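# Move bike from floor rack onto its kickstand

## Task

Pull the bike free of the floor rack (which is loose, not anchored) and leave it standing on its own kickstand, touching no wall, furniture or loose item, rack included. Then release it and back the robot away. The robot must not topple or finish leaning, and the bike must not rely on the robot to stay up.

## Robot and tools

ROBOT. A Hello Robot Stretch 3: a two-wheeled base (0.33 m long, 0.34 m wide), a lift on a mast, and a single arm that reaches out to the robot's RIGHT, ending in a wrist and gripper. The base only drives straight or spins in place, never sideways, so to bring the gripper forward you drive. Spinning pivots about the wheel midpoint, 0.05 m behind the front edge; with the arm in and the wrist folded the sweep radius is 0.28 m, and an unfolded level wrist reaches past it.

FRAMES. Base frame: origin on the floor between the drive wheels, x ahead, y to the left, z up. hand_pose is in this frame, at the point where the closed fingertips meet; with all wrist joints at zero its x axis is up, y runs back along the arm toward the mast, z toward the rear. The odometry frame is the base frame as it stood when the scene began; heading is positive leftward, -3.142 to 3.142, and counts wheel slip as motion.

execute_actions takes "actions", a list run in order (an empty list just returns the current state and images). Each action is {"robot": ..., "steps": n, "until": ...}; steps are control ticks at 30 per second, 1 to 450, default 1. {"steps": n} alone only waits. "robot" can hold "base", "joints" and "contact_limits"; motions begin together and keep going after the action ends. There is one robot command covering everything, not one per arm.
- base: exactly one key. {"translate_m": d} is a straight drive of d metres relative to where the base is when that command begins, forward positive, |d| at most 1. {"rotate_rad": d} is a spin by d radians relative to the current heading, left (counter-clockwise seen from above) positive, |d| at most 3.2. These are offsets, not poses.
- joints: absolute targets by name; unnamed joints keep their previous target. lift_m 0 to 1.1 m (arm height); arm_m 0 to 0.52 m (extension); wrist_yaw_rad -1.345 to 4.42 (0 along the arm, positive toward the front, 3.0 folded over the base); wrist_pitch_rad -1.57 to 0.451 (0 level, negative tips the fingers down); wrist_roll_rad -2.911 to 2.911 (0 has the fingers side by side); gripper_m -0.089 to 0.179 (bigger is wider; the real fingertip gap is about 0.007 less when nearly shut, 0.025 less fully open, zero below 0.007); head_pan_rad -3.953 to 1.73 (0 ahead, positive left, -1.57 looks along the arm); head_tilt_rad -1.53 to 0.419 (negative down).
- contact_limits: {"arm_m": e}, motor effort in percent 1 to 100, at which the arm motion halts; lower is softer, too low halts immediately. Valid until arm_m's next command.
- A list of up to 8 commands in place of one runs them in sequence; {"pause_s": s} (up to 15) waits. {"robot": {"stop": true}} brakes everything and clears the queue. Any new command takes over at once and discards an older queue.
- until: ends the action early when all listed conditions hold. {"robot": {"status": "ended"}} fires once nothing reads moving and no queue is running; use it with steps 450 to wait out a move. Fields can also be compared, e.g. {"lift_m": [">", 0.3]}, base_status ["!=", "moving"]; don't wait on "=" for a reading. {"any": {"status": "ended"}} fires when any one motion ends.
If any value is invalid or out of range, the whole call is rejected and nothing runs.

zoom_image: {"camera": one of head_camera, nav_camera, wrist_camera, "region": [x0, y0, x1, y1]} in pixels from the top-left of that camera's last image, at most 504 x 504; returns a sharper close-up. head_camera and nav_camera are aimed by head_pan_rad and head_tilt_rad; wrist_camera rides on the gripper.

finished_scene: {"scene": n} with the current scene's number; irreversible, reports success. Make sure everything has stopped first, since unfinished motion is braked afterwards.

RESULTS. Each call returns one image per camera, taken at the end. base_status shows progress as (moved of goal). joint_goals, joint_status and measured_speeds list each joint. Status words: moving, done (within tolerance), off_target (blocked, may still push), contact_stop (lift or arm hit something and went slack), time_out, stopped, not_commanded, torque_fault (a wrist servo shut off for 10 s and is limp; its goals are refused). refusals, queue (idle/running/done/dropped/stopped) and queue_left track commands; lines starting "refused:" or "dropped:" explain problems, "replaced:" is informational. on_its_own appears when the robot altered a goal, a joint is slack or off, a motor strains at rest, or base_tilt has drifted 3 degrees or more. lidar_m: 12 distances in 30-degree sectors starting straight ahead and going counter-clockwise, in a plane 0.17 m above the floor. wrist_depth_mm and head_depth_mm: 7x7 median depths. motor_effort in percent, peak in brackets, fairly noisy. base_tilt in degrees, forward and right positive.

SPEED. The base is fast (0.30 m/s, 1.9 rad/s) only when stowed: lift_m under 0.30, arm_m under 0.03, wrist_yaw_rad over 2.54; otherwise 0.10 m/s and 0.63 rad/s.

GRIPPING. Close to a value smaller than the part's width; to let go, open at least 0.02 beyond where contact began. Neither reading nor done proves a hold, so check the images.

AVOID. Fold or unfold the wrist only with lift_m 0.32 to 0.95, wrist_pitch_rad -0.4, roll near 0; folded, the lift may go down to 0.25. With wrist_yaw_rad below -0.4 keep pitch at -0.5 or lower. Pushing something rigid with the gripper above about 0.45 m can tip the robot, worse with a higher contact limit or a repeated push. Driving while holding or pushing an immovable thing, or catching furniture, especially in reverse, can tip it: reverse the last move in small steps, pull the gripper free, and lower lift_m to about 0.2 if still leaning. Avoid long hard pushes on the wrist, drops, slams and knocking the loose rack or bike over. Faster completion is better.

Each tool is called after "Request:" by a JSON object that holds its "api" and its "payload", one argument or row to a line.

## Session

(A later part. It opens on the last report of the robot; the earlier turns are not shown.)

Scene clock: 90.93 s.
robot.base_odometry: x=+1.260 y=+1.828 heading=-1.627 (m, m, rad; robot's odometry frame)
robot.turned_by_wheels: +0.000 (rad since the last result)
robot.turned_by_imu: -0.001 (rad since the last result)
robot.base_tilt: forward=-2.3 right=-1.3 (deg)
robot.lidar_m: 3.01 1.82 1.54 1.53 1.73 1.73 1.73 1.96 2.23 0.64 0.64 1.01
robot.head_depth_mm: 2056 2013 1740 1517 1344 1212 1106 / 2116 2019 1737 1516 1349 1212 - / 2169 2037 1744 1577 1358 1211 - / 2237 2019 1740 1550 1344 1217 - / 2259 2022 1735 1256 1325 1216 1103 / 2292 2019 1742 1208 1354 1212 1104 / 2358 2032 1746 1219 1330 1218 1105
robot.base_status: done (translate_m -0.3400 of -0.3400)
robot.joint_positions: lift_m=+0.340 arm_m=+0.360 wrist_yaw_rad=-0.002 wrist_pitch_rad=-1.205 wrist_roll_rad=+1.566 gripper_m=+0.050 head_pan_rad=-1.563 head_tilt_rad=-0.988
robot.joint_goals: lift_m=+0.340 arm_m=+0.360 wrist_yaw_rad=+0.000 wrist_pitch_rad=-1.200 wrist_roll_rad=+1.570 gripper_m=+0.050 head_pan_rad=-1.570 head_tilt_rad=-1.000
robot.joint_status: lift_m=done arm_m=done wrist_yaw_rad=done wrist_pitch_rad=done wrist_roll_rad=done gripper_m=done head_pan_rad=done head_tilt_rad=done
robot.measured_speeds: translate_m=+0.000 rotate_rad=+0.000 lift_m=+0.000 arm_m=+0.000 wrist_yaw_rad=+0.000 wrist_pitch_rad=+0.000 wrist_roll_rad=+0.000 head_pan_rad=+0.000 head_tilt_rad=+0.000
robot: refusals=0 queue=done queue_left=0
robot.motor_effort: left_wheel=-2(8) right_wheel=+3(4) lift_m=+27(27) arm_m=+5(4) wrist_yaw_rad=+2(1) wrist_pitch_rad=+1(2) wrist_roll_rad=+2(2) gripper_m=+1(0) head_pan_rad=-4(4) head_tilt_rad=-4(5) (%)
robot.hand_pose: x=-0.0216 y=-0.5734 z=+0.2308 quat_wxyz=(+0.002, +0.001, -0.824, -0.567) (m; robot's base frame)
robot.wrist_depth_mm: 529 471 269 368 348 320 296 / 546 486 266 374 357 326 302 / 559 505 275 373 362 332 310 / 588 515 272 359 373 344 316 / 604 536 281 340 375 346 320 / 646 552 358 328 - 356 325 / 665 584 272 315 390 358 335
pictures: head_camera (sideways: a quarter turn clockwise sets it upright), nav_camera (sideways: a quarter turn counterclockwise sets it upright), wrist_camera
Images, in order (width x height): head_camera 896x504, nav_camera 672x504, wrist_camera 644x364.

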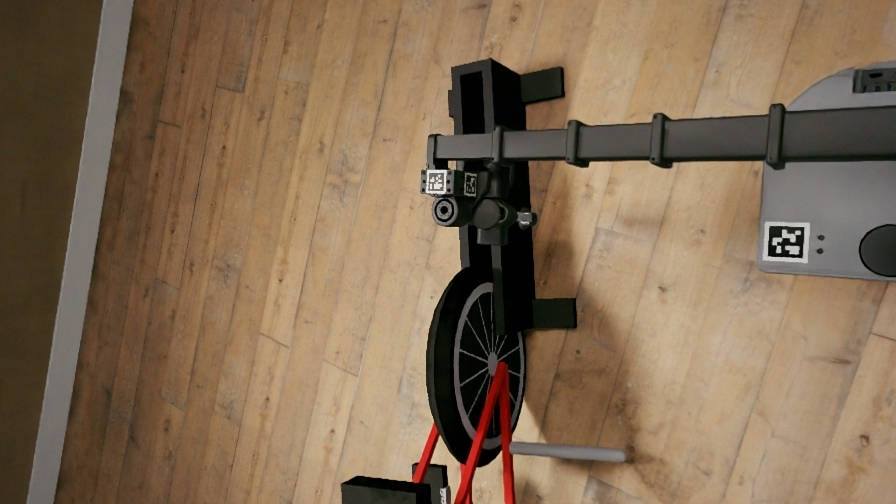

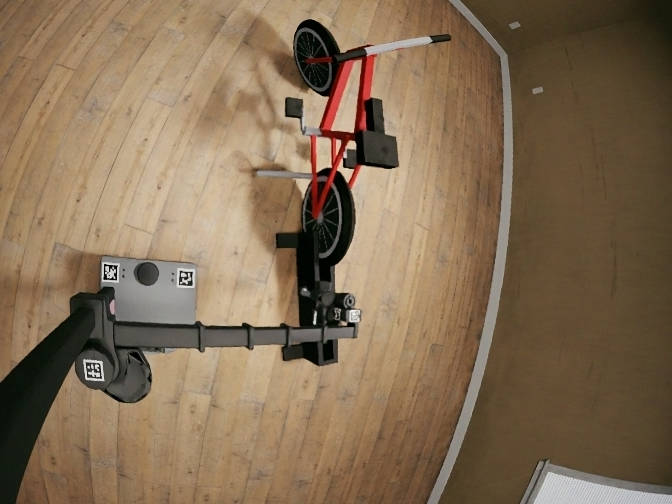

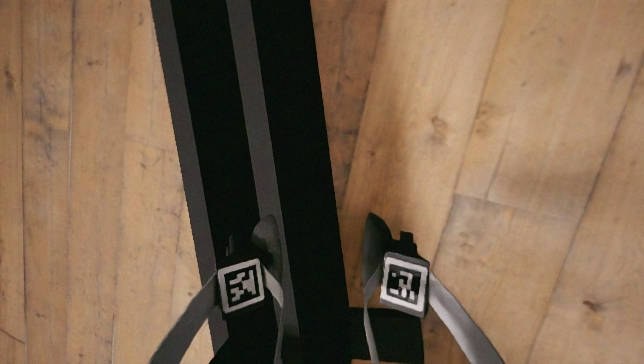

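Request:
{"api": "execute_actions", "payload": {
  "actions": [
    {"robot":[{"joints":{"arm_m":0.428}},{"joints":{"lift_m":0.27}}],"steps":450,"until":{"robot":{"status":"ended"}}}
  ]
}}

Scene clock: 94.00 s.
robot.base_odometry: x=+1.260 y=+1.828 heading=-1.627 (m, m, rad; robot's odometry frame)
robot.turned_by_wheels: +0.000 (rad since the last result)
robot.turned_by_imu: +0.000 (rad since the last result)
robot.base_tilt: forward=-2.5 right=-1.3 (deg)
robot.lidar_m: 3.02 1.82 1.54 1.54 1.73 1.73 1.73 1.96 2.23 0.64 0.64 1.01
robot.head_depth_mm: 2057 2027 1735 1516 1344 1211 1102 / 2102 2029 1733 1515 1346 1210 - / 2176 2025 1734 1569 1344 1215 - / 2234 2026 1740 1520 1341 1216 - / 2256 2018 1742 1264 1326 1209 1108 / 2307 2015 1737 1202 1351 1214 1108 / 2376 2030 1749 1220 1336 1214 1108
robot.base_status: done (translate_m -0.3400 of -0.3400)
robot.joint_positions: lift_m=+0.270 arm_m=+0.428 wrist_yaw_rad=-0.002 wrist_pitch_rad=-1.205 wrist_roll_rad=+1.566 gripper_m=+0.050 head_pan_rad=-1.563 head_tilt_rad=-0.988
robot.joint_goals: lift_m=+0.270 arm_m=+0.428 wrist_yaw_rad=+0.000 wrist_pitch_rad=-1.200 wrist_roll_rad=+1.570 gripper_m=+0.050 head_pan_rad=-1.570 head_tilt_rad=-1.000
robot.joint_status: lift_m=done arm_m=done wrist_yaw_rad=done wrist_pitch_rad=done wrist_roll_rad=done gripper_m=done head_pan_rad=done head_tilt_rad=done
robot.measured_speeds: translate_m=+0.000 rotate_rad=+0.000 lift_m=+0.000 arm_m=+0.000 wrist_yaw_rad=+0.000 wrist_pitch_rad=+0.000 wrist_roll_rad=+0.000 head_pan_rad=+0.000 head_tilt_rad=+0.000
robot: refusals=0 queue=done queue_left=0
robot.motor_effort: left_wheel=-2(2) right_wheel=+3(3) lift_m=+27(26) arm_m=+5(5) wrist_yaw_rad=+2(1) wrist_pitch_rad=+1(1) wrist_roll_rad=+2(2) gripper_m=+0(0) head_pan_rad=-4(5) head_tilt_rad=-4(5) (%)
robot.hand_pose: x=-0.0216 y=-0.6414 z=+0.1608 quat_wxyz=(+0.002, +0.001, -0.824, -0.567) (m; robot's base frame)
robot.wrist_depth_mm: 431 382 210 168 284 260 243 / 443 397 204 159 289 266 246 / 459 405 200 173 297 272 253 / 482 422 194 168 302 277 256 / 494 435 189 180 303 282 260 / 516 449 228 173 - 289 267 / 534 472 204 184 319 294 273
pictures: head_camera (sideways: a quarter turn clockwise sets it upright), nav_camera (sideways: a quarter turn counterclockwise sets it upright), wrist_camera
Images, in order (width x height): head_camera 896x504, nav_camera 672x504, wrist_camera 644x364.

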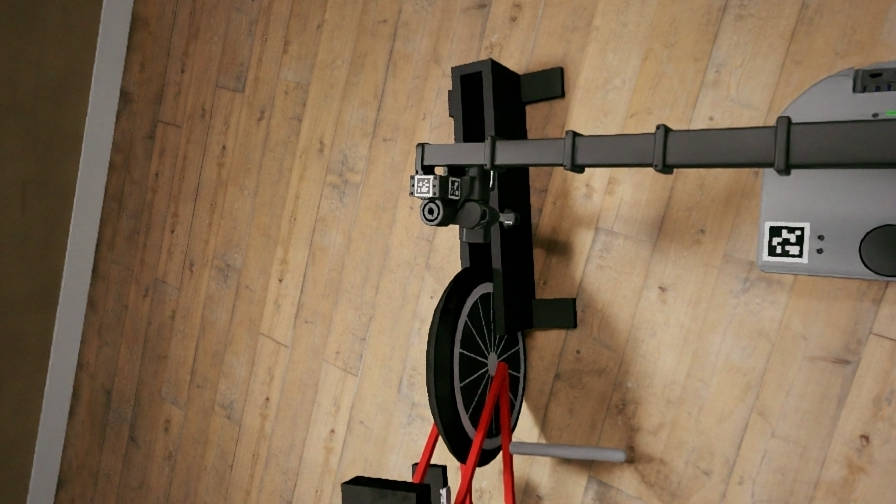

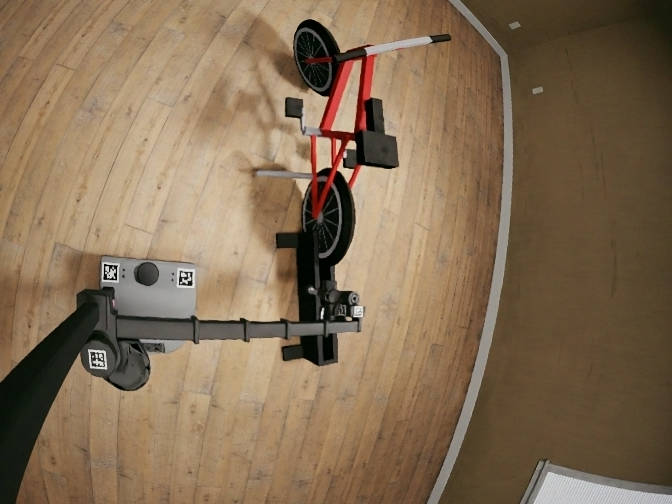

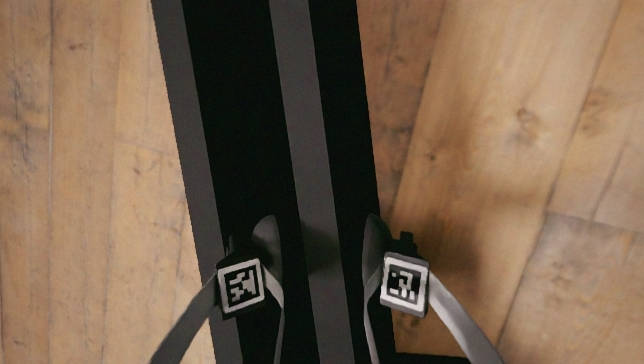

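Request:
{"api": "execute_actions", "payload": {
  "actions": [
    {"robot":[{"joints":{"lift_m":0.225,"arm_m":0.436}},{"joints":{"gripper_m":-0.03}},{"base":{"translate_m":-0.1},"joints":{"head_pan_rad":-1.2}}],"steps":450,"until":{"robot":{"status":"ended"}}}
  ]
}}

Scene clock: 99.50 s.
robot.base_odometry: x=+1.265 y=+1.928 heading=-1.625 (m, m, rad; robot's odometry frame)
robot.turned_by_wheels: +0.002 (rad since the last result)
robot.turned_by_imu: +0.099 (rad since the last result)
robot.base_tilt: forward=-2.4 right=-1.2 (deg)
robot.lidar_m: 2.81 1.74 1.55 1.56 1.85 1.65 1.65 1.97 2.20 0.65 0.66 1.08
robot.head_depth_mm: 2212 2012 1745 1535 1287 1207 1102 / 2354 2009 1737 1547 1319 1225 - / 2411 2015 1730 1273 1349 1213 - / 2411 2015 1735 1241 1349 1213 1132 / 2423 2037 1206 1401 1348 1209 1104 / 2398 2020 1111 1469 1348 1209 1108 / 2425 2022 1349 1502 1355 1221 1106
robot.base_status: done (translate_m -0.0999 of -0.1000)
robot.joint_positions: lift_m=+0.225 arm_m=+0.436 wrist_yaw_rad=+0.013 wrist_pitch_rad=-1.196 wrist_roll_rad=+1.580 gripper_m=-0.023 head_pan_rad=-1.204 head_tilt_rad=-0.990
robot.joint_goals: lift_m=+0.225 arm_m=+0.436 wrist_yaw_rad=+0.000 wrist_pitch_rad=-1.200 wrist_roll_rad=+1.570 gripper_m=-0.024 head_pan_rad=-1.200 head_tilt_rad=-1.000
robot.joint_status: lift_m=done arm_m=done wrist_yaw_rad=done wrist_pitch_rad=done wrist_roll_rad=done gripper_m=done head_pan_rad=done head_tilt_rad=done
robot.measured_speeds: translate_m=+0.000 rotate_rad=+0.000 lift_m=+0.000 arm_m=+0.000 wrist_yaw_rad=+0.000 wrist_pitch_rad=+0.000 wrist_roll_rad=+0.000 head_pan_rad=+0.000 head_tilt_rad=+0.000
robot: refusals=0 queue=done queue_left=0
robot.on_its_own: gripper_m is held at -0.024, not at your -0.030, by its stall guard, which is not easing now; left_wheel is at rest, and its effort (+24) is outside its rest range (-18 to +18); right_wheel is at rest, and its effort (-43) is outside its rest range (-18 to +18)
robot.motor_effort: left_wheel=+24(39) right_wheel=-43(75) lift_m=+18(26) arm_m=+2(6) wrist_yaw_rad=-11(22) wrist_pitch_rad=-2(3) wrist_roll_rad=-4(7) gripper_m=-20(99) head_pan_rad=+3(36) head_tilt_rad=-4(4) (%)
robot.hand_pose: x=-0.0206 y=-0.6519 z=+0.1168 quat_wxyz=(+0.000, +0.003, -0.826, -0.563) (m; robot's base frame)
robot.wrist_depth_mm: 373 130 163 108 239 222 206 / 386 132 173 111 245 227 210 / 406 137 174 114 252 232 214 / 424 140 173 117 256 238 219 / 436 382 163 120 263 244 224 / 458 397 149 122 266 249 228 / 479 413 187 126 282 253 234
pictures: head_camera (sideways: a quarter turn clockwise sets it upright), nav_camera (sideways: a quarter turn counterclockwise sets it upright), wrist_camera
Images, in order (width x height): head_camera 896x504, nav_camera 672x504, wrist_camera 644x364.

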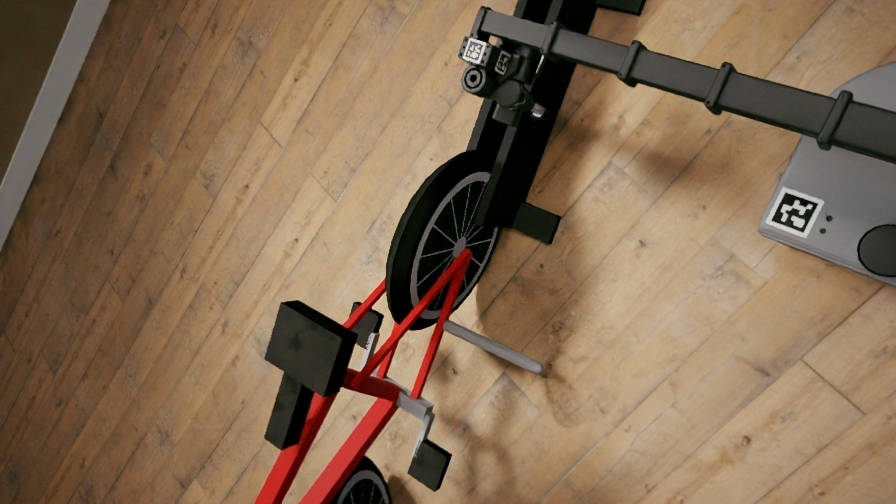

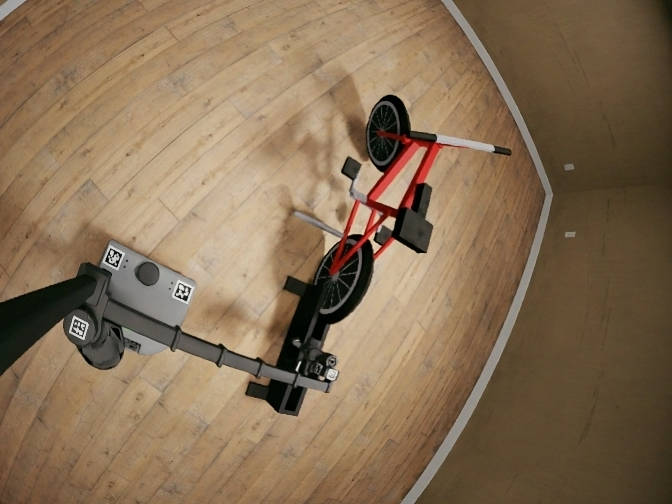

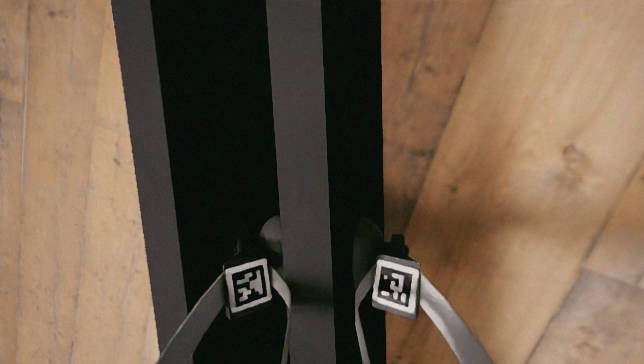

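Request:
{"api": "execute_actions", "payload": {
  "actions": [
    {"robot":{"base":{"translate_m":0.003},"joints":{"lift_m":0.24,"gripper_m":-0.045}},"steps":60,"until":{"robot":{"status":"ended"}}},
    {"robot":{"base":{"rotate_rad":-0.12}},"steps":120,"until":{"robot":{"status":"ended"}}}
  ]
}}

Scene clock: 103.63 s.
robot.base_odometry: x=+1.265 y=+1.925 heading=-1.745 (m, m, rad; robot's odometry frame)
robot.turned_by_wheels: -0.120 (rad since the last result)
robot.turned_by_imu: -0.113 (rad since the last result)
robot.base_tilt: forward=-2.4 right=-1.2 (deg)
robot.lidar_m: 3.08 1.86 1.56 1.56 1.75 1.65 1.65 1.85 2.20 0.65 0.65 1.07
robot.head_depth_mm: 2146 2019 1723 1549 1286 1209 1103 / 2254 2007 1732 1548 1313 1229 - / 2355 2015 1734 1486 1325 1211 - / 2405 2031 1730 1251 1353 1212 1125 / 2428 2016 1687 1276 1352 1211 1103 / 2415 2027 1003 1456 1346 1212 1101 / 2416 2036 1254 1464 1351 1218 1104
robot.base_status: off_target (rotate_rad -0.1186 of -0.1200)
robot.joint_positions: lift_m=+0.240 arm_m=+0.436 wrist_yaw_rad=+0.062 wrist_pitch_rad=-1.206 wrist_roll_rad=+1.567 gripper_m=-0.035 head_pan_rad=-1.204 head_tilt_rad=-0.990
robot.joint_goals: lift_m=+0.240 arm_m=+0.436 wrist_yaw_rad=+0.046 wrist_pitch_rad=-1.200 wrist_roll_rad=+1.570 gripper_m=-0.036 head_pan_rad=-1.200 head_tilt_rad=-1.000
robot.joint_status: lift_m=done arm_m=done wrist_yaw_rad=done wrist_pitch_rad=done wrist_roll_rad=done gripper_m=done head_pan_rad=done head_tilt_rad=done
robot.measured_speeds: translate_m=+0.000 rotate_rad=+0.000 lift_m=+0.000 arm_m=+0.000 wrist_yaw_rad=+0.000 wrist_pitch_rad=+0.000 wrist_roll_rad=+0.000 head_pan_rad=+0.000 head_tilt_rad=+0.000
robot: refusals=0 queue=done queue_left=0
robot.on_its_own: wrist_yaw_rad is held at +0.046, not at your +0.000, by its stall guard, which is not easing now; gripper_m is held at -0.036, not at your -0.045, by its stall guard, which is not easing now; left_wheel is at rest, and its effort (+25) is outside its rest range (-18 to +18); right_wheel is at rest, and its effort (-42) is outside its rest range (-18 to +18); wrist_yaw_rad is at rest, and its effort (-13) is outside its rest range (-12 to +12)
robot.motor_effort: left_wheel=+25(53) right_wheel=-42(92) lift_m=+35(42) arm_m=+2(2) wrist_yaw_rad=-13(32) wrist_pitch_rad=+2(3) wrist_roll_rad=+1(4) gripper_m=-21(95) head_pan_rad=+3(2) head_tilt_rad=-4(3) (%)
robot.hand_pose: x=-0.0173 y=-0.6494 z=+0.1305 quat_wxyz=(+0.020, +0.026, -0.823, -0.567) (m; robot's base frame)
robot.wrist_depth_mm: 383 146 175 127 254 236 218 / 395 352 184 126 259 239 222 / 413 364 184 129 263 245 226 / 433 379 183 133 268 250 231 / 444 390 181 135 277 256 235 / 461 406 159 137 278 262 241 / 490 421 191 142 293 265 246
pictures: head_camera (sideways: a quarter turn clockwise sets it upright), nav_camera (sideways: a quarter turn counterclockwise sets it upright), wrist_camera
Images, in order (width x height): head_camera 896x504, nav_camera 672x504, wrist_camera 644x364.

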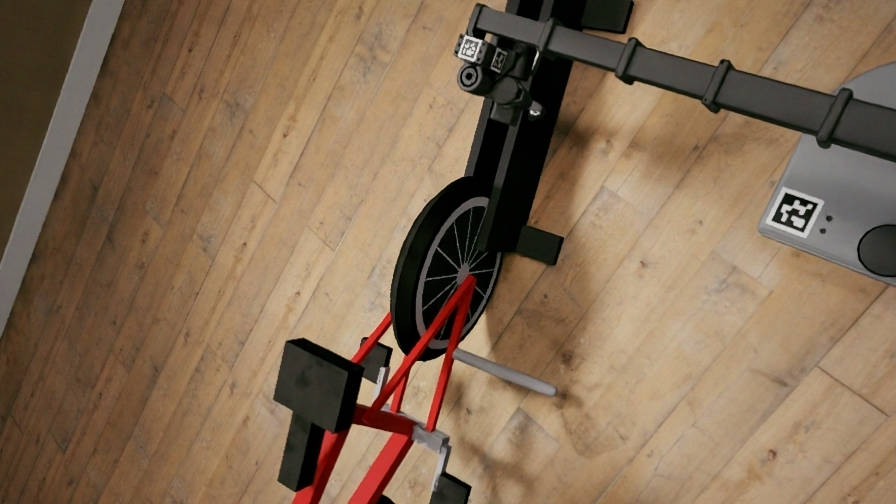

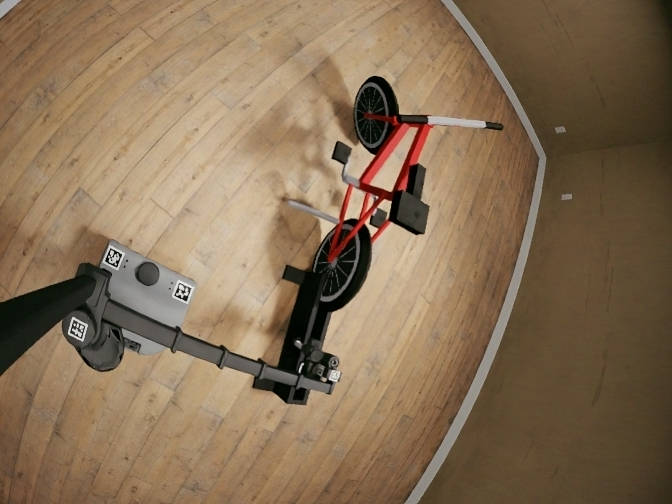

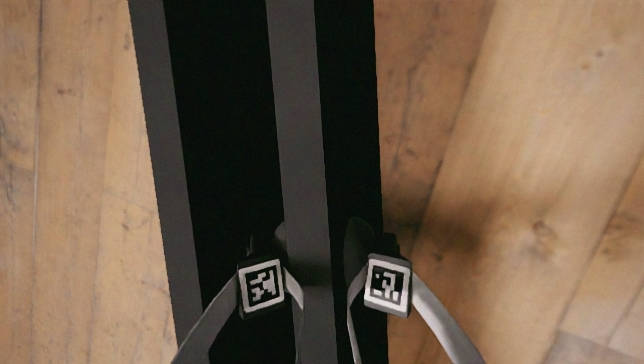

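Request:
{"api": "execute_actions", "payload": {
  "actions": [
    {"robot":[{"joints":{"gripper_m":0.05},"base":{"translate_m":0.002}},{"joints":{"lift_m":0.33}},{"joints":{"arm_m":0.1,"wrist_roll_rad":0,"wrist_yaw_rad":0,"head_pan_rad":-1.57}},{"joints":{"lift_m":0.225,"wrist_pitch_rad":0.02,"gripper_m":0.085},"base":{"translate_m":0.6}}],"steps":450,"until":{"robot":{"status":"ended"}}},
    {"steps":200,"until":{"robot":{"status":"ended"}}}
  ]
}}

Scene clock: 117.60 s.
robot.base_odometry: x=+1.160 y=+1.332 heading=-1.746 (m, m, rad; robot's odometry frame)
robot.turned_by_wheels: -0.001 (rad since the last result)
robot.turned_by_imu: -0.002 (rad since the last result)
robot.base_tilt: forward=-2.5 right=-1.3 (deg)
robot.lidar_m: 2.52 1.72 1.44 1.43 1.61 2.24 2.23 2.50 0.61 0.52 0.66 0.67
robot.head_depth_mm: 2161 2029 1742 1227 1321 1214 1106 / 2216 2025 1715 1135 1321 1216 - / 2236 2014 1734 1015 1311 - - / 2296 2023 1728 1122 1339 1212 - / 2298 2018 1739 1082 1329 1216 1106 / 2353 2025 1707 1018 1324 1215 1108 / 2404 2019 1729 1502 1296 1221 1106
robot.base_status: done (translate_m +0.6000 of +0.6000)
robot.joint_positions: lift_m=+0.225 arm_m=+0.100 wrist_yaw_rad=+0.002 wrist_pitch_rad=-0.003 wrist_roll_rad=+0.005 gripper_m=+0.085 head_pan_rad=-1.563 head_tilt_rad=-0.990
robot.joint_goals: lift_m=+0.225 arm_m=+0.100 wrist_yaw_rad=+0.000 wrist_pitch_rad=+0.020 wrist_roll_rad=+0.000 gripper_m=+0.085 head_pan_rad=-1.570 head_tilt_rad=-1.000
robot.joint_status: lift_m=done arm_m=done wrist_yaw_rad=done wrist_pitch_rad=done wrist_roll_rad=done gripper_m=done head_pan_rad=done head_tilt_rad=done
robot.measured_speeds: translate_m=+0.000 rotate_rad=+0.000 lift_m=+0.000 arm_m=+0.000 wrist_yaw_rad=+0.000 wrist_pitch_rad=+0.000 wrist_roll_rad=+0.000 head_pan_rad=+0.000 head_tilt_rad=+0.000
robot: refusals=0 queue=done queue_left=0
robot.motor_effort: left_wheel=+3(28) right_wheel=-3(42) lift_m=+27(35) arm_m=-4(4) wrist_yaw_rad=-1(14) wrist_pitch_rad=+8(8) wrist_roll_rad=-2(3) gripper_m=-1(79) head_pan_rad=-5(37) head_tilt_rad=-3(4) (%)
robot.hand_pose: x=-0.0210 y=-0.5015 z=+0.3389 quat_wxyz=(+0.706, +0.002, -0.709, -0.001) (m; robot's base frame)
robot.wrist_depth_mm: - 203 211 - - - - / - - - 223 - - - / - - - 286 - - - / - - - - - 272 269 / 243 - - - - 264 277 / 226 253 251 407 763 271 289 / 587 246 257 553 280 284 298
pictures: head_camera (sideways: a quarter turn clockwise sets it upright), nav_camera (sideways: a quarter turn counterclockwise sets it upright), wrist_camera
Images, in order (width x height): head_camera 896x504, nav_camera 672x504, wrist_camera 644x364.

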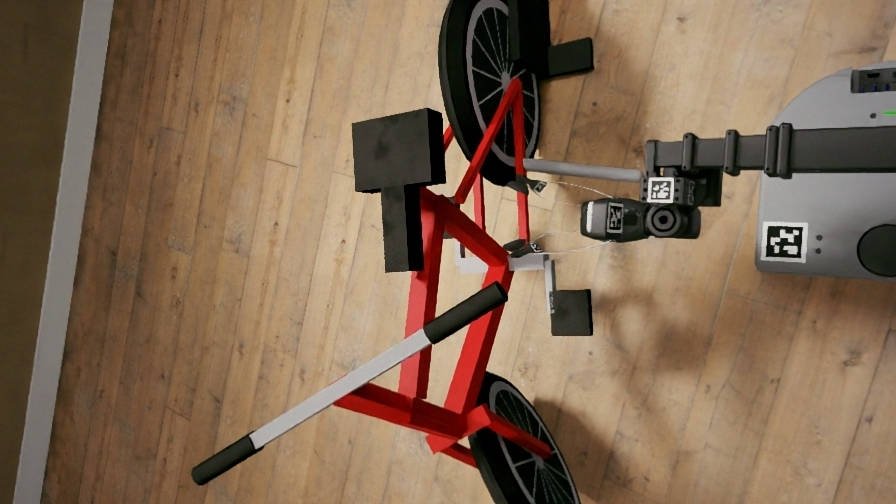

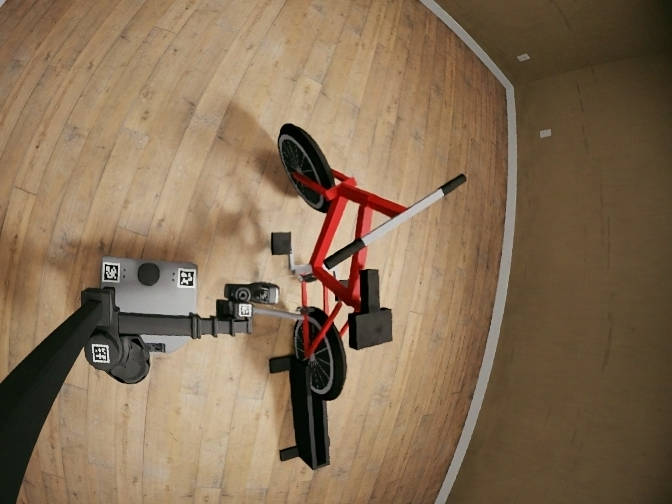

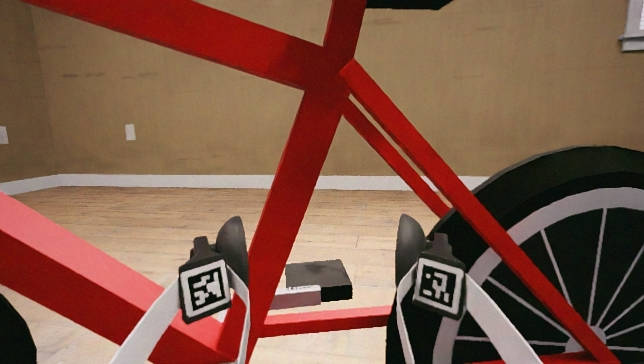

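Request:
{"api": "execute_actions", "payload": {
  "actions": [
    {"robot":[{"base":{"translate_m":0.036}},{"joints":{"arm_m":0.2}},{"joints":{"gripper_m":-0.035}},{"joints":{"lift_m":0.245}},{"base":{"translate_m":0.13},"joints":{"arm_m":0.19,"head_pan_rad":-1.8}}],"steps":450,"until":{"robot":{"status":"ended"}}}
  ]
}}

Scene clock: 125.83 s.
robot.base_odometry: x=+1.131 y=+1.169 heading=-1.746 (m, m, rad; robot's odometry frame)
robot.turned_by_wheels: +0.000 (rad since the last result)
robot.turned_by_imu: -0.001 (rad since the last result)
robot.base_tilt: forward=-2.3 right=-1.2 (deg)
robot.lidar_m: 2.36 1.67 1.40 1.40 1.57 2.40 2.39 1.11 0.47 0.57 0.46 0.39
robot.head_depth_mm: 2195 2013 1729 1425 1352 1212 1116 / 2244 2016 1735 1307 1350 1210 - / 2245 2027 1726 1183 1326 1213 - / 2250 2024 1738 1171 1381 1209 - / 2251 2043 1738 991 1281 1207 1105 / 2254 2013 1732 1463 1300 1215 1105 / 2265 2022 1729 886 978 1165 1100
robot.base_status: done (translate_m +0.1300 of +0.1300)
robot.joint_positions: lift_m=+0.245 arm_m=+0.190 wrist_yaw_rad=+0.010 wrist_pitch_rad=-0.090 wrist_roll_rad=+0.030 gripper_m=-0.019 head_pan_rad=-1.793 head_tilt_rad=-0.990
robot.joint_goals: lift_m=+0.245 arm_m=+0.190 wrist_yaw_rad=+0.000 wrist_pitch_rad=+0.020 wrist_roll_rad=+0.000 gripper_m=-0.020 head_pan_rad=-1.800 head_tilt_rad=-1.000
robot.joint_status: lift_m=done arm_m=done wrist_yaw_rad=done wrist_pitch_rad=done wrist_roll_rad=done gripper_m=done head_pan_rad=done head_tilt_rad=done
robot.measured_speeds: translate_m=+0.000 rotate_rad=+0.000 lift_m=+0.000 arm_m=+0.000 wrist_yaw_rad=+0.000 wrist_pitch_rad=+0.000 wrist_roll_rad=+0.000 head_pan_rad=+0.000 head_tilt_rad=+0.000
robot: refusals=0 queue=done queue_left=0
robot.on_its_own: gripper_m is held at -0.020, not at your -0.035, by its stall guard, which is not easing now; wrist_pitch_rad is at rest, and its effort (+39) is outside its rest range (-20 to +32)
robot.motor_effort: left_wheel=+5(16) right_wheel=-6(41) lift_m=+39(41) arm_m=+0(11) wrist_yaw_rad=-9(59) wrist_pitch_rad=+39(40) wrist_roll_rad=-12(18) gripper_m=-20(100) head_pan_rad=-5(29) head_tilt_rad=-3(3) (%)
robot.hand_pose: x=-0.0190 y=-0.5880 z=+0.3363 quat_wxyz=(+0.696, +0.035, -0.717, -0.029) (m; robot's base frame)
robot.wrist_depth_mm: - 133 126 135 145 - - / - - - 146 150 128 - / - - - 149 - 135 - / - - - 143 - - 204 / - - - 141 976 245 161 / 776 750 777 138 706 198 190 / 593 587 543 137 549 188 194
pictures: head_camera (sideways: a quarter turn clockwise sets it upright), nav_camera (sideways: a quarter turn counterclockwise sets it upright), wrist_camera
Images, in order (width x height): head_camera 896x504, nav_camera 672x504, wrist_camera 644x364.

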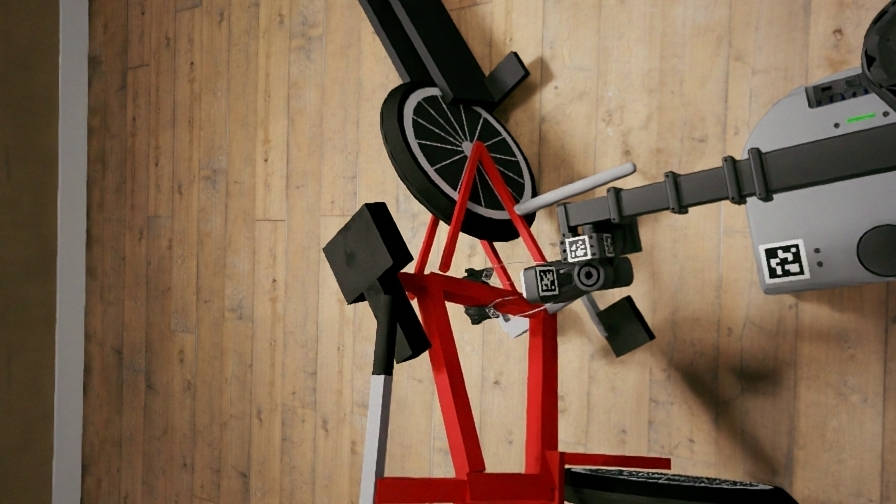

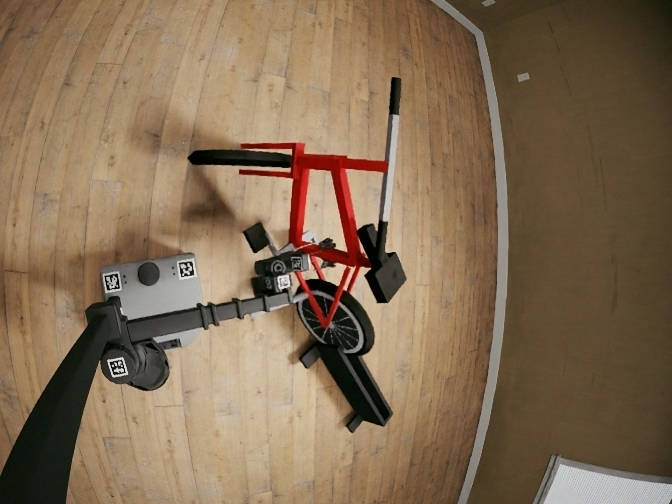

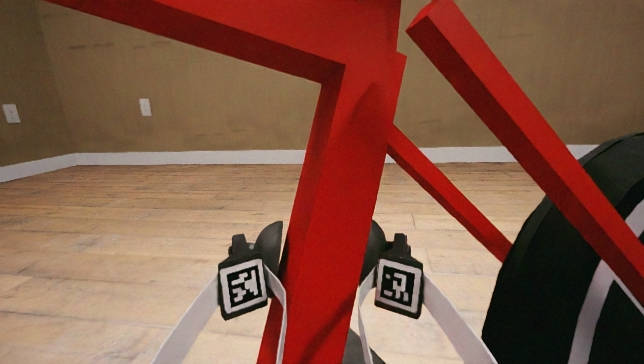

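Request:
{"api": "execute_actions", "payload": {
  "actions": [
    {"robot":{"joints":{"arm_m":0.15,"lift_m":0.21,"wrist_pitch_rad":0.08}},"steps":150,"until":{"robot":{"status":"ended"}}}
  ]
}}

Scene clock: 127.27 s.
robot.base_odometry: x=+1.131 y=+1.169 heading=-1.746 (m, m, rad; robot's odometry frame)
robot.turned_by_wheels: +0.000 (rad since the last result)
robot.turned_by_imu: +0.000 (rad since the last result)
robot.base_tilt: forward=-2.4 right=-1.3 (deg)
robot.lidar_m: 2.36 1.67 1.40 1.40 1.57 2.40 2.39 1.09 0.48 0.56 0.44 0.37
robot.head_depth_mm: 2227 2027 1734 1433 1348 1210 1121 / 2224 2013 1732 1274 1354 1212 - / 2236 2018 1737 1163 1324 1234 - / 2246 2028 1725 995 1349 1213 - / 2249 2031 1733 957 1291 1193 1103 / 2243 2021 1741 1436 1308 1220 1107 / 2281 2025 1732 856 953 1164 1092
robot.base_status: done (translate_m +0.1300 of +0.1300)
robot.joint_positions: lift_m=+0.210 arm_m=+0.151 wrist_yaw_rad=-0.004 wrist_pitch_rad=+0.055 wrist_roll_rad=+0.030 gripper_m=-0.016 head_pan_rad=-1.793 head_tilt_rad=-0.990
robot.joint_goals: lift_m=+0.210 arm_m=+0.150 wrist_yaw_rad=+0.000 wrist_pitch_rad=+0.080 wrist_roll_rad=+0.000 gripper_m=-0.017 head_pan_rad=-1.800 head_tilt_rad=-1.000
robot.joint_status: lift_m=done arm_m=done wrist_yaw_rad=done wrist_pitch_rad=done wrist_roll_rad=done gripper_m=done head_pan_rad=done head_tilt_rad=done
robot.measured_speeds: translate_m=+0.000 rotate_rad=+0.000 lift_m=+0.000 arm_m=+0.000 wrist_yaw_rad=+0.000 wrist_pitch_rad=+0.000 wrist_roll_rad=+0.000 head_pan_rad=+0.000 head_tilt_rad=+0.000
robot: refusals=0 queue=done queue_left=0
robot.on_its_own: gripper_m is held at -0.017, not at your -0.035, by its stall guard, which is not easing now
robot.motor_effort: left_wheel=+2(5) right_wheel=+2(6) lift_m=+26(39) arm_m=-7(10) wrist_yaw_rad=+4(8) wrist_pitch_rad=+9(50) wrist_roll_rad=-13(13) gripper_m=-21(21) head_pan_rad=-4(4) head_tilt_rad=-4(4) (%)
robot.hand_pose: x=-0.0225 y=-0.5527 z=+0.3388 quat_wxyz=(+0.696, -0.020, -0.717, +0.018) (m; robot's base frame)
robot.wrist_depth_mm: - - 133 141 155 - - / - - - 157 157 137 - / - - - 167 - 142 - / - - - 146 236 - 218 / - - - 142 - 251 167 / - 984 - 138 - 203 193 / 709 692 635 136 636 190 197
pictures: head_camera (sideways: a quarter turn clockwise sets it upright), nav_camera (sideways: a quarter turn counterclockwise sets it upright), wrist_camera
Images, in order (width x height): head_camera 896x504, nav_camera 672x504, wrist_camera 644x364.

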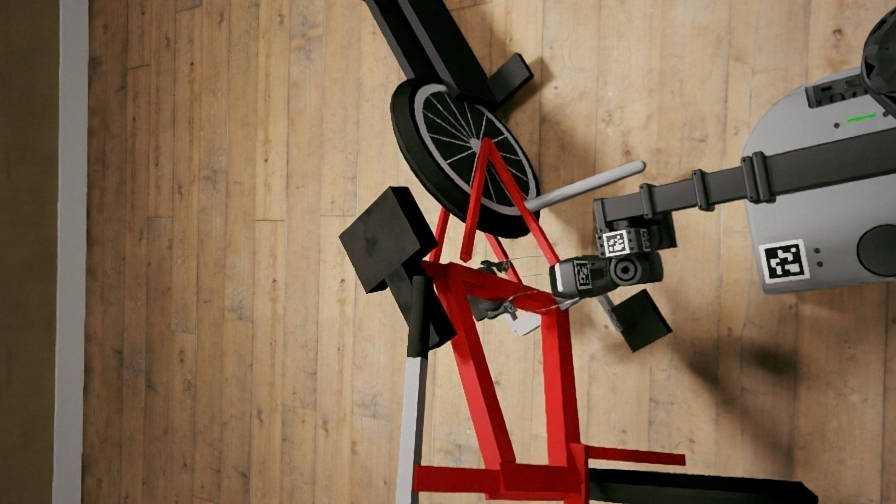

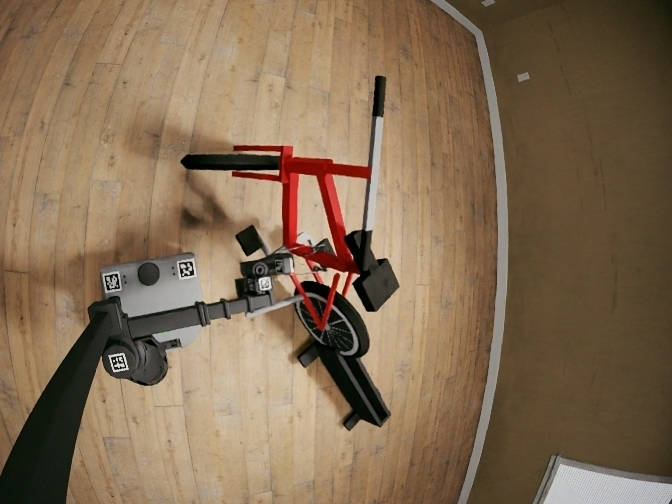

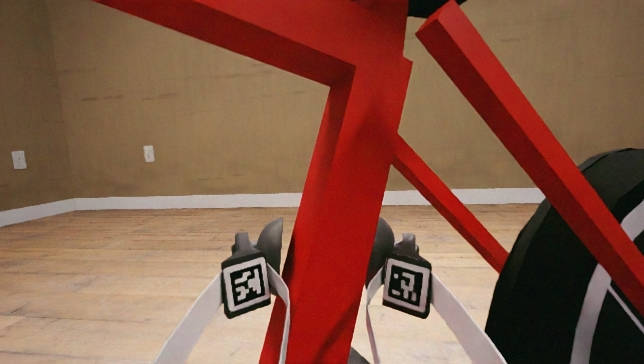

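Request:
{"api": "execute_actions", "payload": {
  "actions": [
    {"robot":[{"joints":{"gripper_m":-0.05}},{"joints":{"arm_m":0.10,"wrist_pitch_rad":0.14,"lift_m":0.2}}],"steps":200,"until":{"robot":{"status":"ended"}}}
  ]
}}

Scene clock: 129.90 s.
robot.base_odometry: x=+1.131 y=+1.169 heading=-1.746 (m, m, rad; robot's odometry frame)
robot.turned_by_wheels: +0.000 (rad since the last result)
robot.turned_by_imu: +0.000 (rad since the last result)
robot.base_tilt: forward=-2.3 right=-1.3 (deg)
robot.lidar_m: 0.34 1.68 1.40 1.40 1.57 2.40 2.39 2.69 0.46 0.52 0.40 0.33
robot.head_depth_mm: 2230 2016 1735 1431 1344 1212 1119 / 2236 2014 1734 1308 1344 1205 - / 2228 2026 1736 1092 1304 1227 - / 2220 2018 1735 893 1308 1200 - / 2239 2027 1733 1511 1131 1183 1107 / 2243 2023 1729 1517 996 1218 1106 / 2267 2021 1739 1524 867 918 1063
robot.base_status: done (translate_m +0.1300 of +0.1300)
robot.joint_positions: lift_m=+0.200 arm_m=+0.100 wrist_yaw_rad=-0.005 wrist_pitch_rad=+0.105 wrist_roll_rad=+0.047 gripper_m=-0.043 head_pan_rad=-1.793 head_tilt_rad=-0.990
robot.joint_goals: lift_m=+0.200 arm_m=+0.100 wrist_yaw_rad=+0.000 wrist_pitch_rad=+0.140 wrist_roll_rad=+0.000 gripper_m=-0.044 head_pan_rad=-1.800 head_tilt_rad=-1.000
robot.joint_status: lift_m=done arm_m=done wrist_yaw_rad=done wrist_pitch_rad=done wrist_roll_rad=done gripper_m=done head_pan_rad=done head_tilt_rad=done
robot.measured_speeds: translate_m=+0.000 rotate_rad=+0.000 lift_m=+0.000 arm_m=+0.000 wrist_yaw_rad=+0.000 wrist_pitch_rad=+0.000 wrist_roll_rad=+0.000 head_pan_rad=+0.000 head_tilt_rad=+0.000
robot: refusals=0 queue=done queue_left=0
robot.on_its_own: gripper_m is held at -0.044, not at your -0.050, by its stall guard, which is still easing
robot.motor_effort: left_wheel=+0(6) right_wheel=+2(17) lift_m=+28(29) arm_m=-4(9) wrist_yaw_rad=+4(35) wrist_pitch_rad=+12(18) wrist_roll_rad=-19(19) gripper_m=-28(100) head_pan_rad=-4(3) head_tilt_rad=-4(4) (%)
robot.hand_pose: x=-0.0227 y=-0.5027 z=+0.3418 quat_wxyz=(+0.690, -0.038, -0.722, +0.036) (m; robot's base frame)
robot.wrist_depth_mm: - - 132 129 144 - - / - - - 161 148 128 - / - - - - - 141 - / - - - 142 234 - 225 / - - - 134 - 248 200 / - - - 130 926 202 196 / 789 756 692 130 652 192 209
pictures: head_camera (sideways: a quarter turn clockwise sets it upright), nav_camera (sideways: a quarter turn counterclockwise sets it upright), wrist_camera
Images, in order (width x height): head_camera 896x504, nav_camera 672x504, wrist_camera 644x364.

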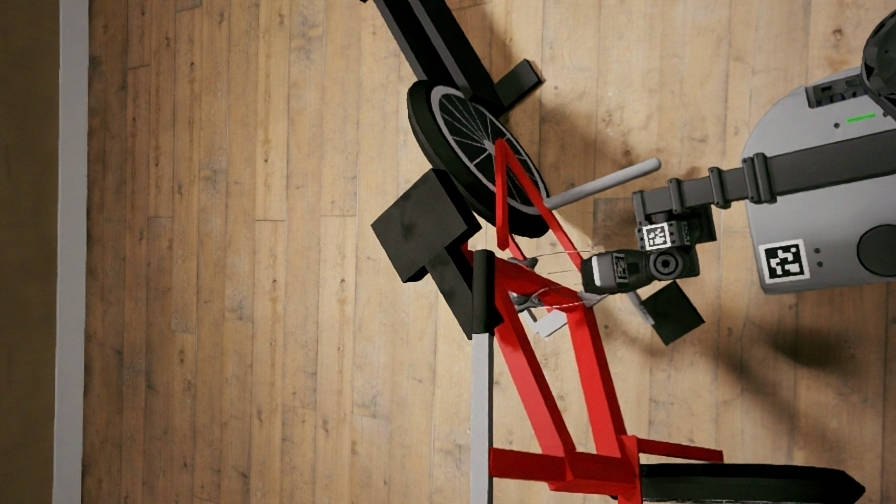

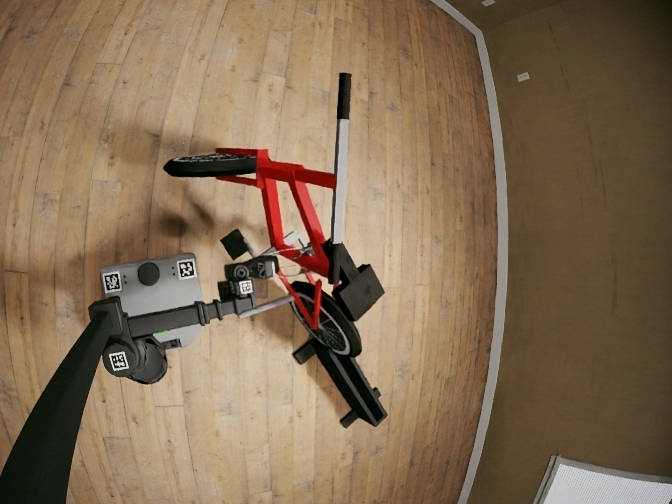

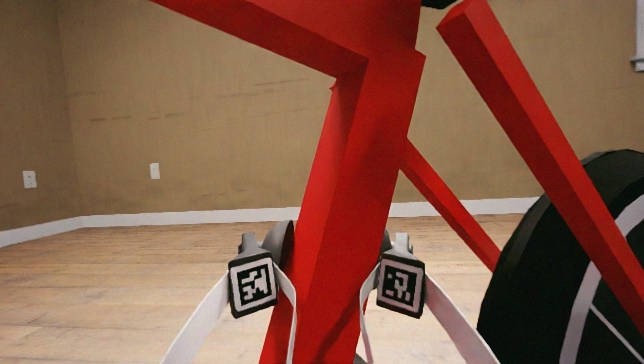

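Request:
{"api": "execute_actions", "payload": {
  "actions": [
    {"robot":{"joints":{"arm_m":0.085}},"steps":40},
    {"robot":{"joints":{"gripper_m":0.065}},"steps":45}
  ]
}}

Scene clock: 132.83 s.
robot.base_odometry: x=+1.131 y=+1.169 heading=-1.746 (m, m, rad; robot's odometry frame)
robot.turned_by_wheels: +0.000 (rad since the last result)
robot.turned_by_imu: +0.000 (rad since the last result)
robot.base_tilt: forward=-2.4 right=-1.3 (deg)
robot.lidar_m: 0.32 1.68 1.40 1.40 1.57 2.40 2.39 2.69 0.46 0.51 0.44 0.32
robot.head_depth_mm: 2241 2017 1730 1446 1345 1212 1120 / 2236 2023 1734 1304 1346 1212 - / 2236 2018 1724 906 1290 1231 - / 2238 2020 1730 880 1308 1184 - / 2248 2032 1743 1519 1076 1176 1102 / 2253 2032 1733 1518 911 1215 1109 / 2263 2016 1745 1519 777 912 1065
robot.base_status: done (translate_m +0.1300 of +0.1300)
robot.joint_positions: lift_m=+0.200 arm_m=+0.085 wrist_yaw_rad=-0.016 wrist_pitch_rad=+0.115 wrist_roll_rad=+0.007 gripper_m=+0.065 head_pan_rad=-1.793 head_tilt_rad=-0.990
robot.joint_goals: lift_m=+0.200 arm_m=+0.085 wrist_yaw_rad=+0.000 wrist_pitch_rad=+0.140 wrist_roll_rad=+0.000 gripper_m=+0.065 head_pan_rad=-1.800 head_tilt_rad=-1.000
robot.joint_status: lift_m=done arm_m=done wrist_yaw_rad=done wrist_pitch_rad=done wrist_roll_rad=done gripper_m=moving head_pan_rad=done head_tilt_rad=done
robot.measured_speeds: translate_m=+0.000 rotate_rad=-0.001 lift_m=+0.000 arm_m=-0.001 wrist_yaw_rad=-0.110 wrist_pitch_rad=+0.000 wrist_roll_rad=+0.000 head_pan_rad=+0.000 head_tilt_rad=+0.000
robot: refusals=0 queue=running queue_left=0
robot.motor_effort: left_wheel=+0(1) right_wheel=+4(4) lift_m=+28(28) arm_m=-1(8) wrist_yaw_rad=+16(16) wrist_pitch_rad=+8(12) wrist_roll_rad=-3(19) gripper_m=-2(77) head_pan_rad=-4(4) head_tilt_rad=-4(4) (%)
robot.hand_pose: x=-0.0256 y=-0.4874 z=+0.3443 quat_wxyz=(+0.704, -0.046, -0.708, +0.035) (m; robot's base frame)
robot.wrist_depth_mm: - - - 117 123 110 - / - - - - 129 - - / - - - - 128 - - / - - - - 130 - 136 / - - - 135 130 253 155 / - - - 123 128 202 193 / 746 717 718 121 700 193 199
pictures: head_camera (sideways: a quarter turn clockwise sets it upright), nav_camera (sideways: a quarter turn counterclockwise sets it upright), wrist_camera
Images, in order (width x height): head_camera 896x504, nav_camera 672x504, wrist_camera 644x364.

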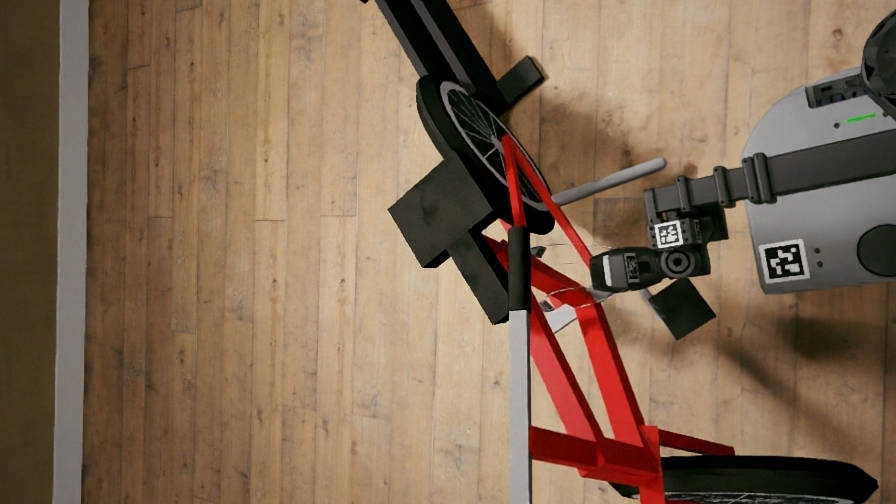

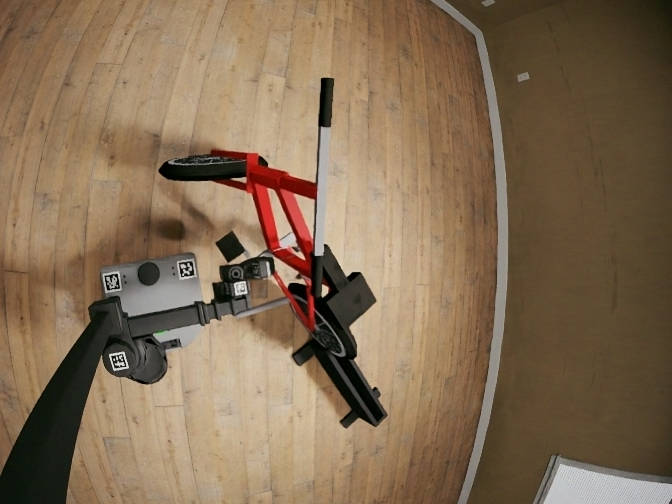

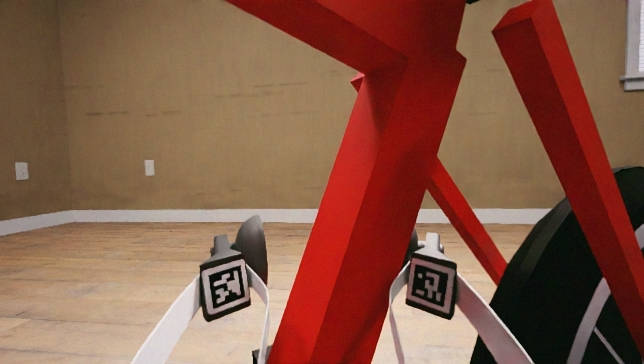

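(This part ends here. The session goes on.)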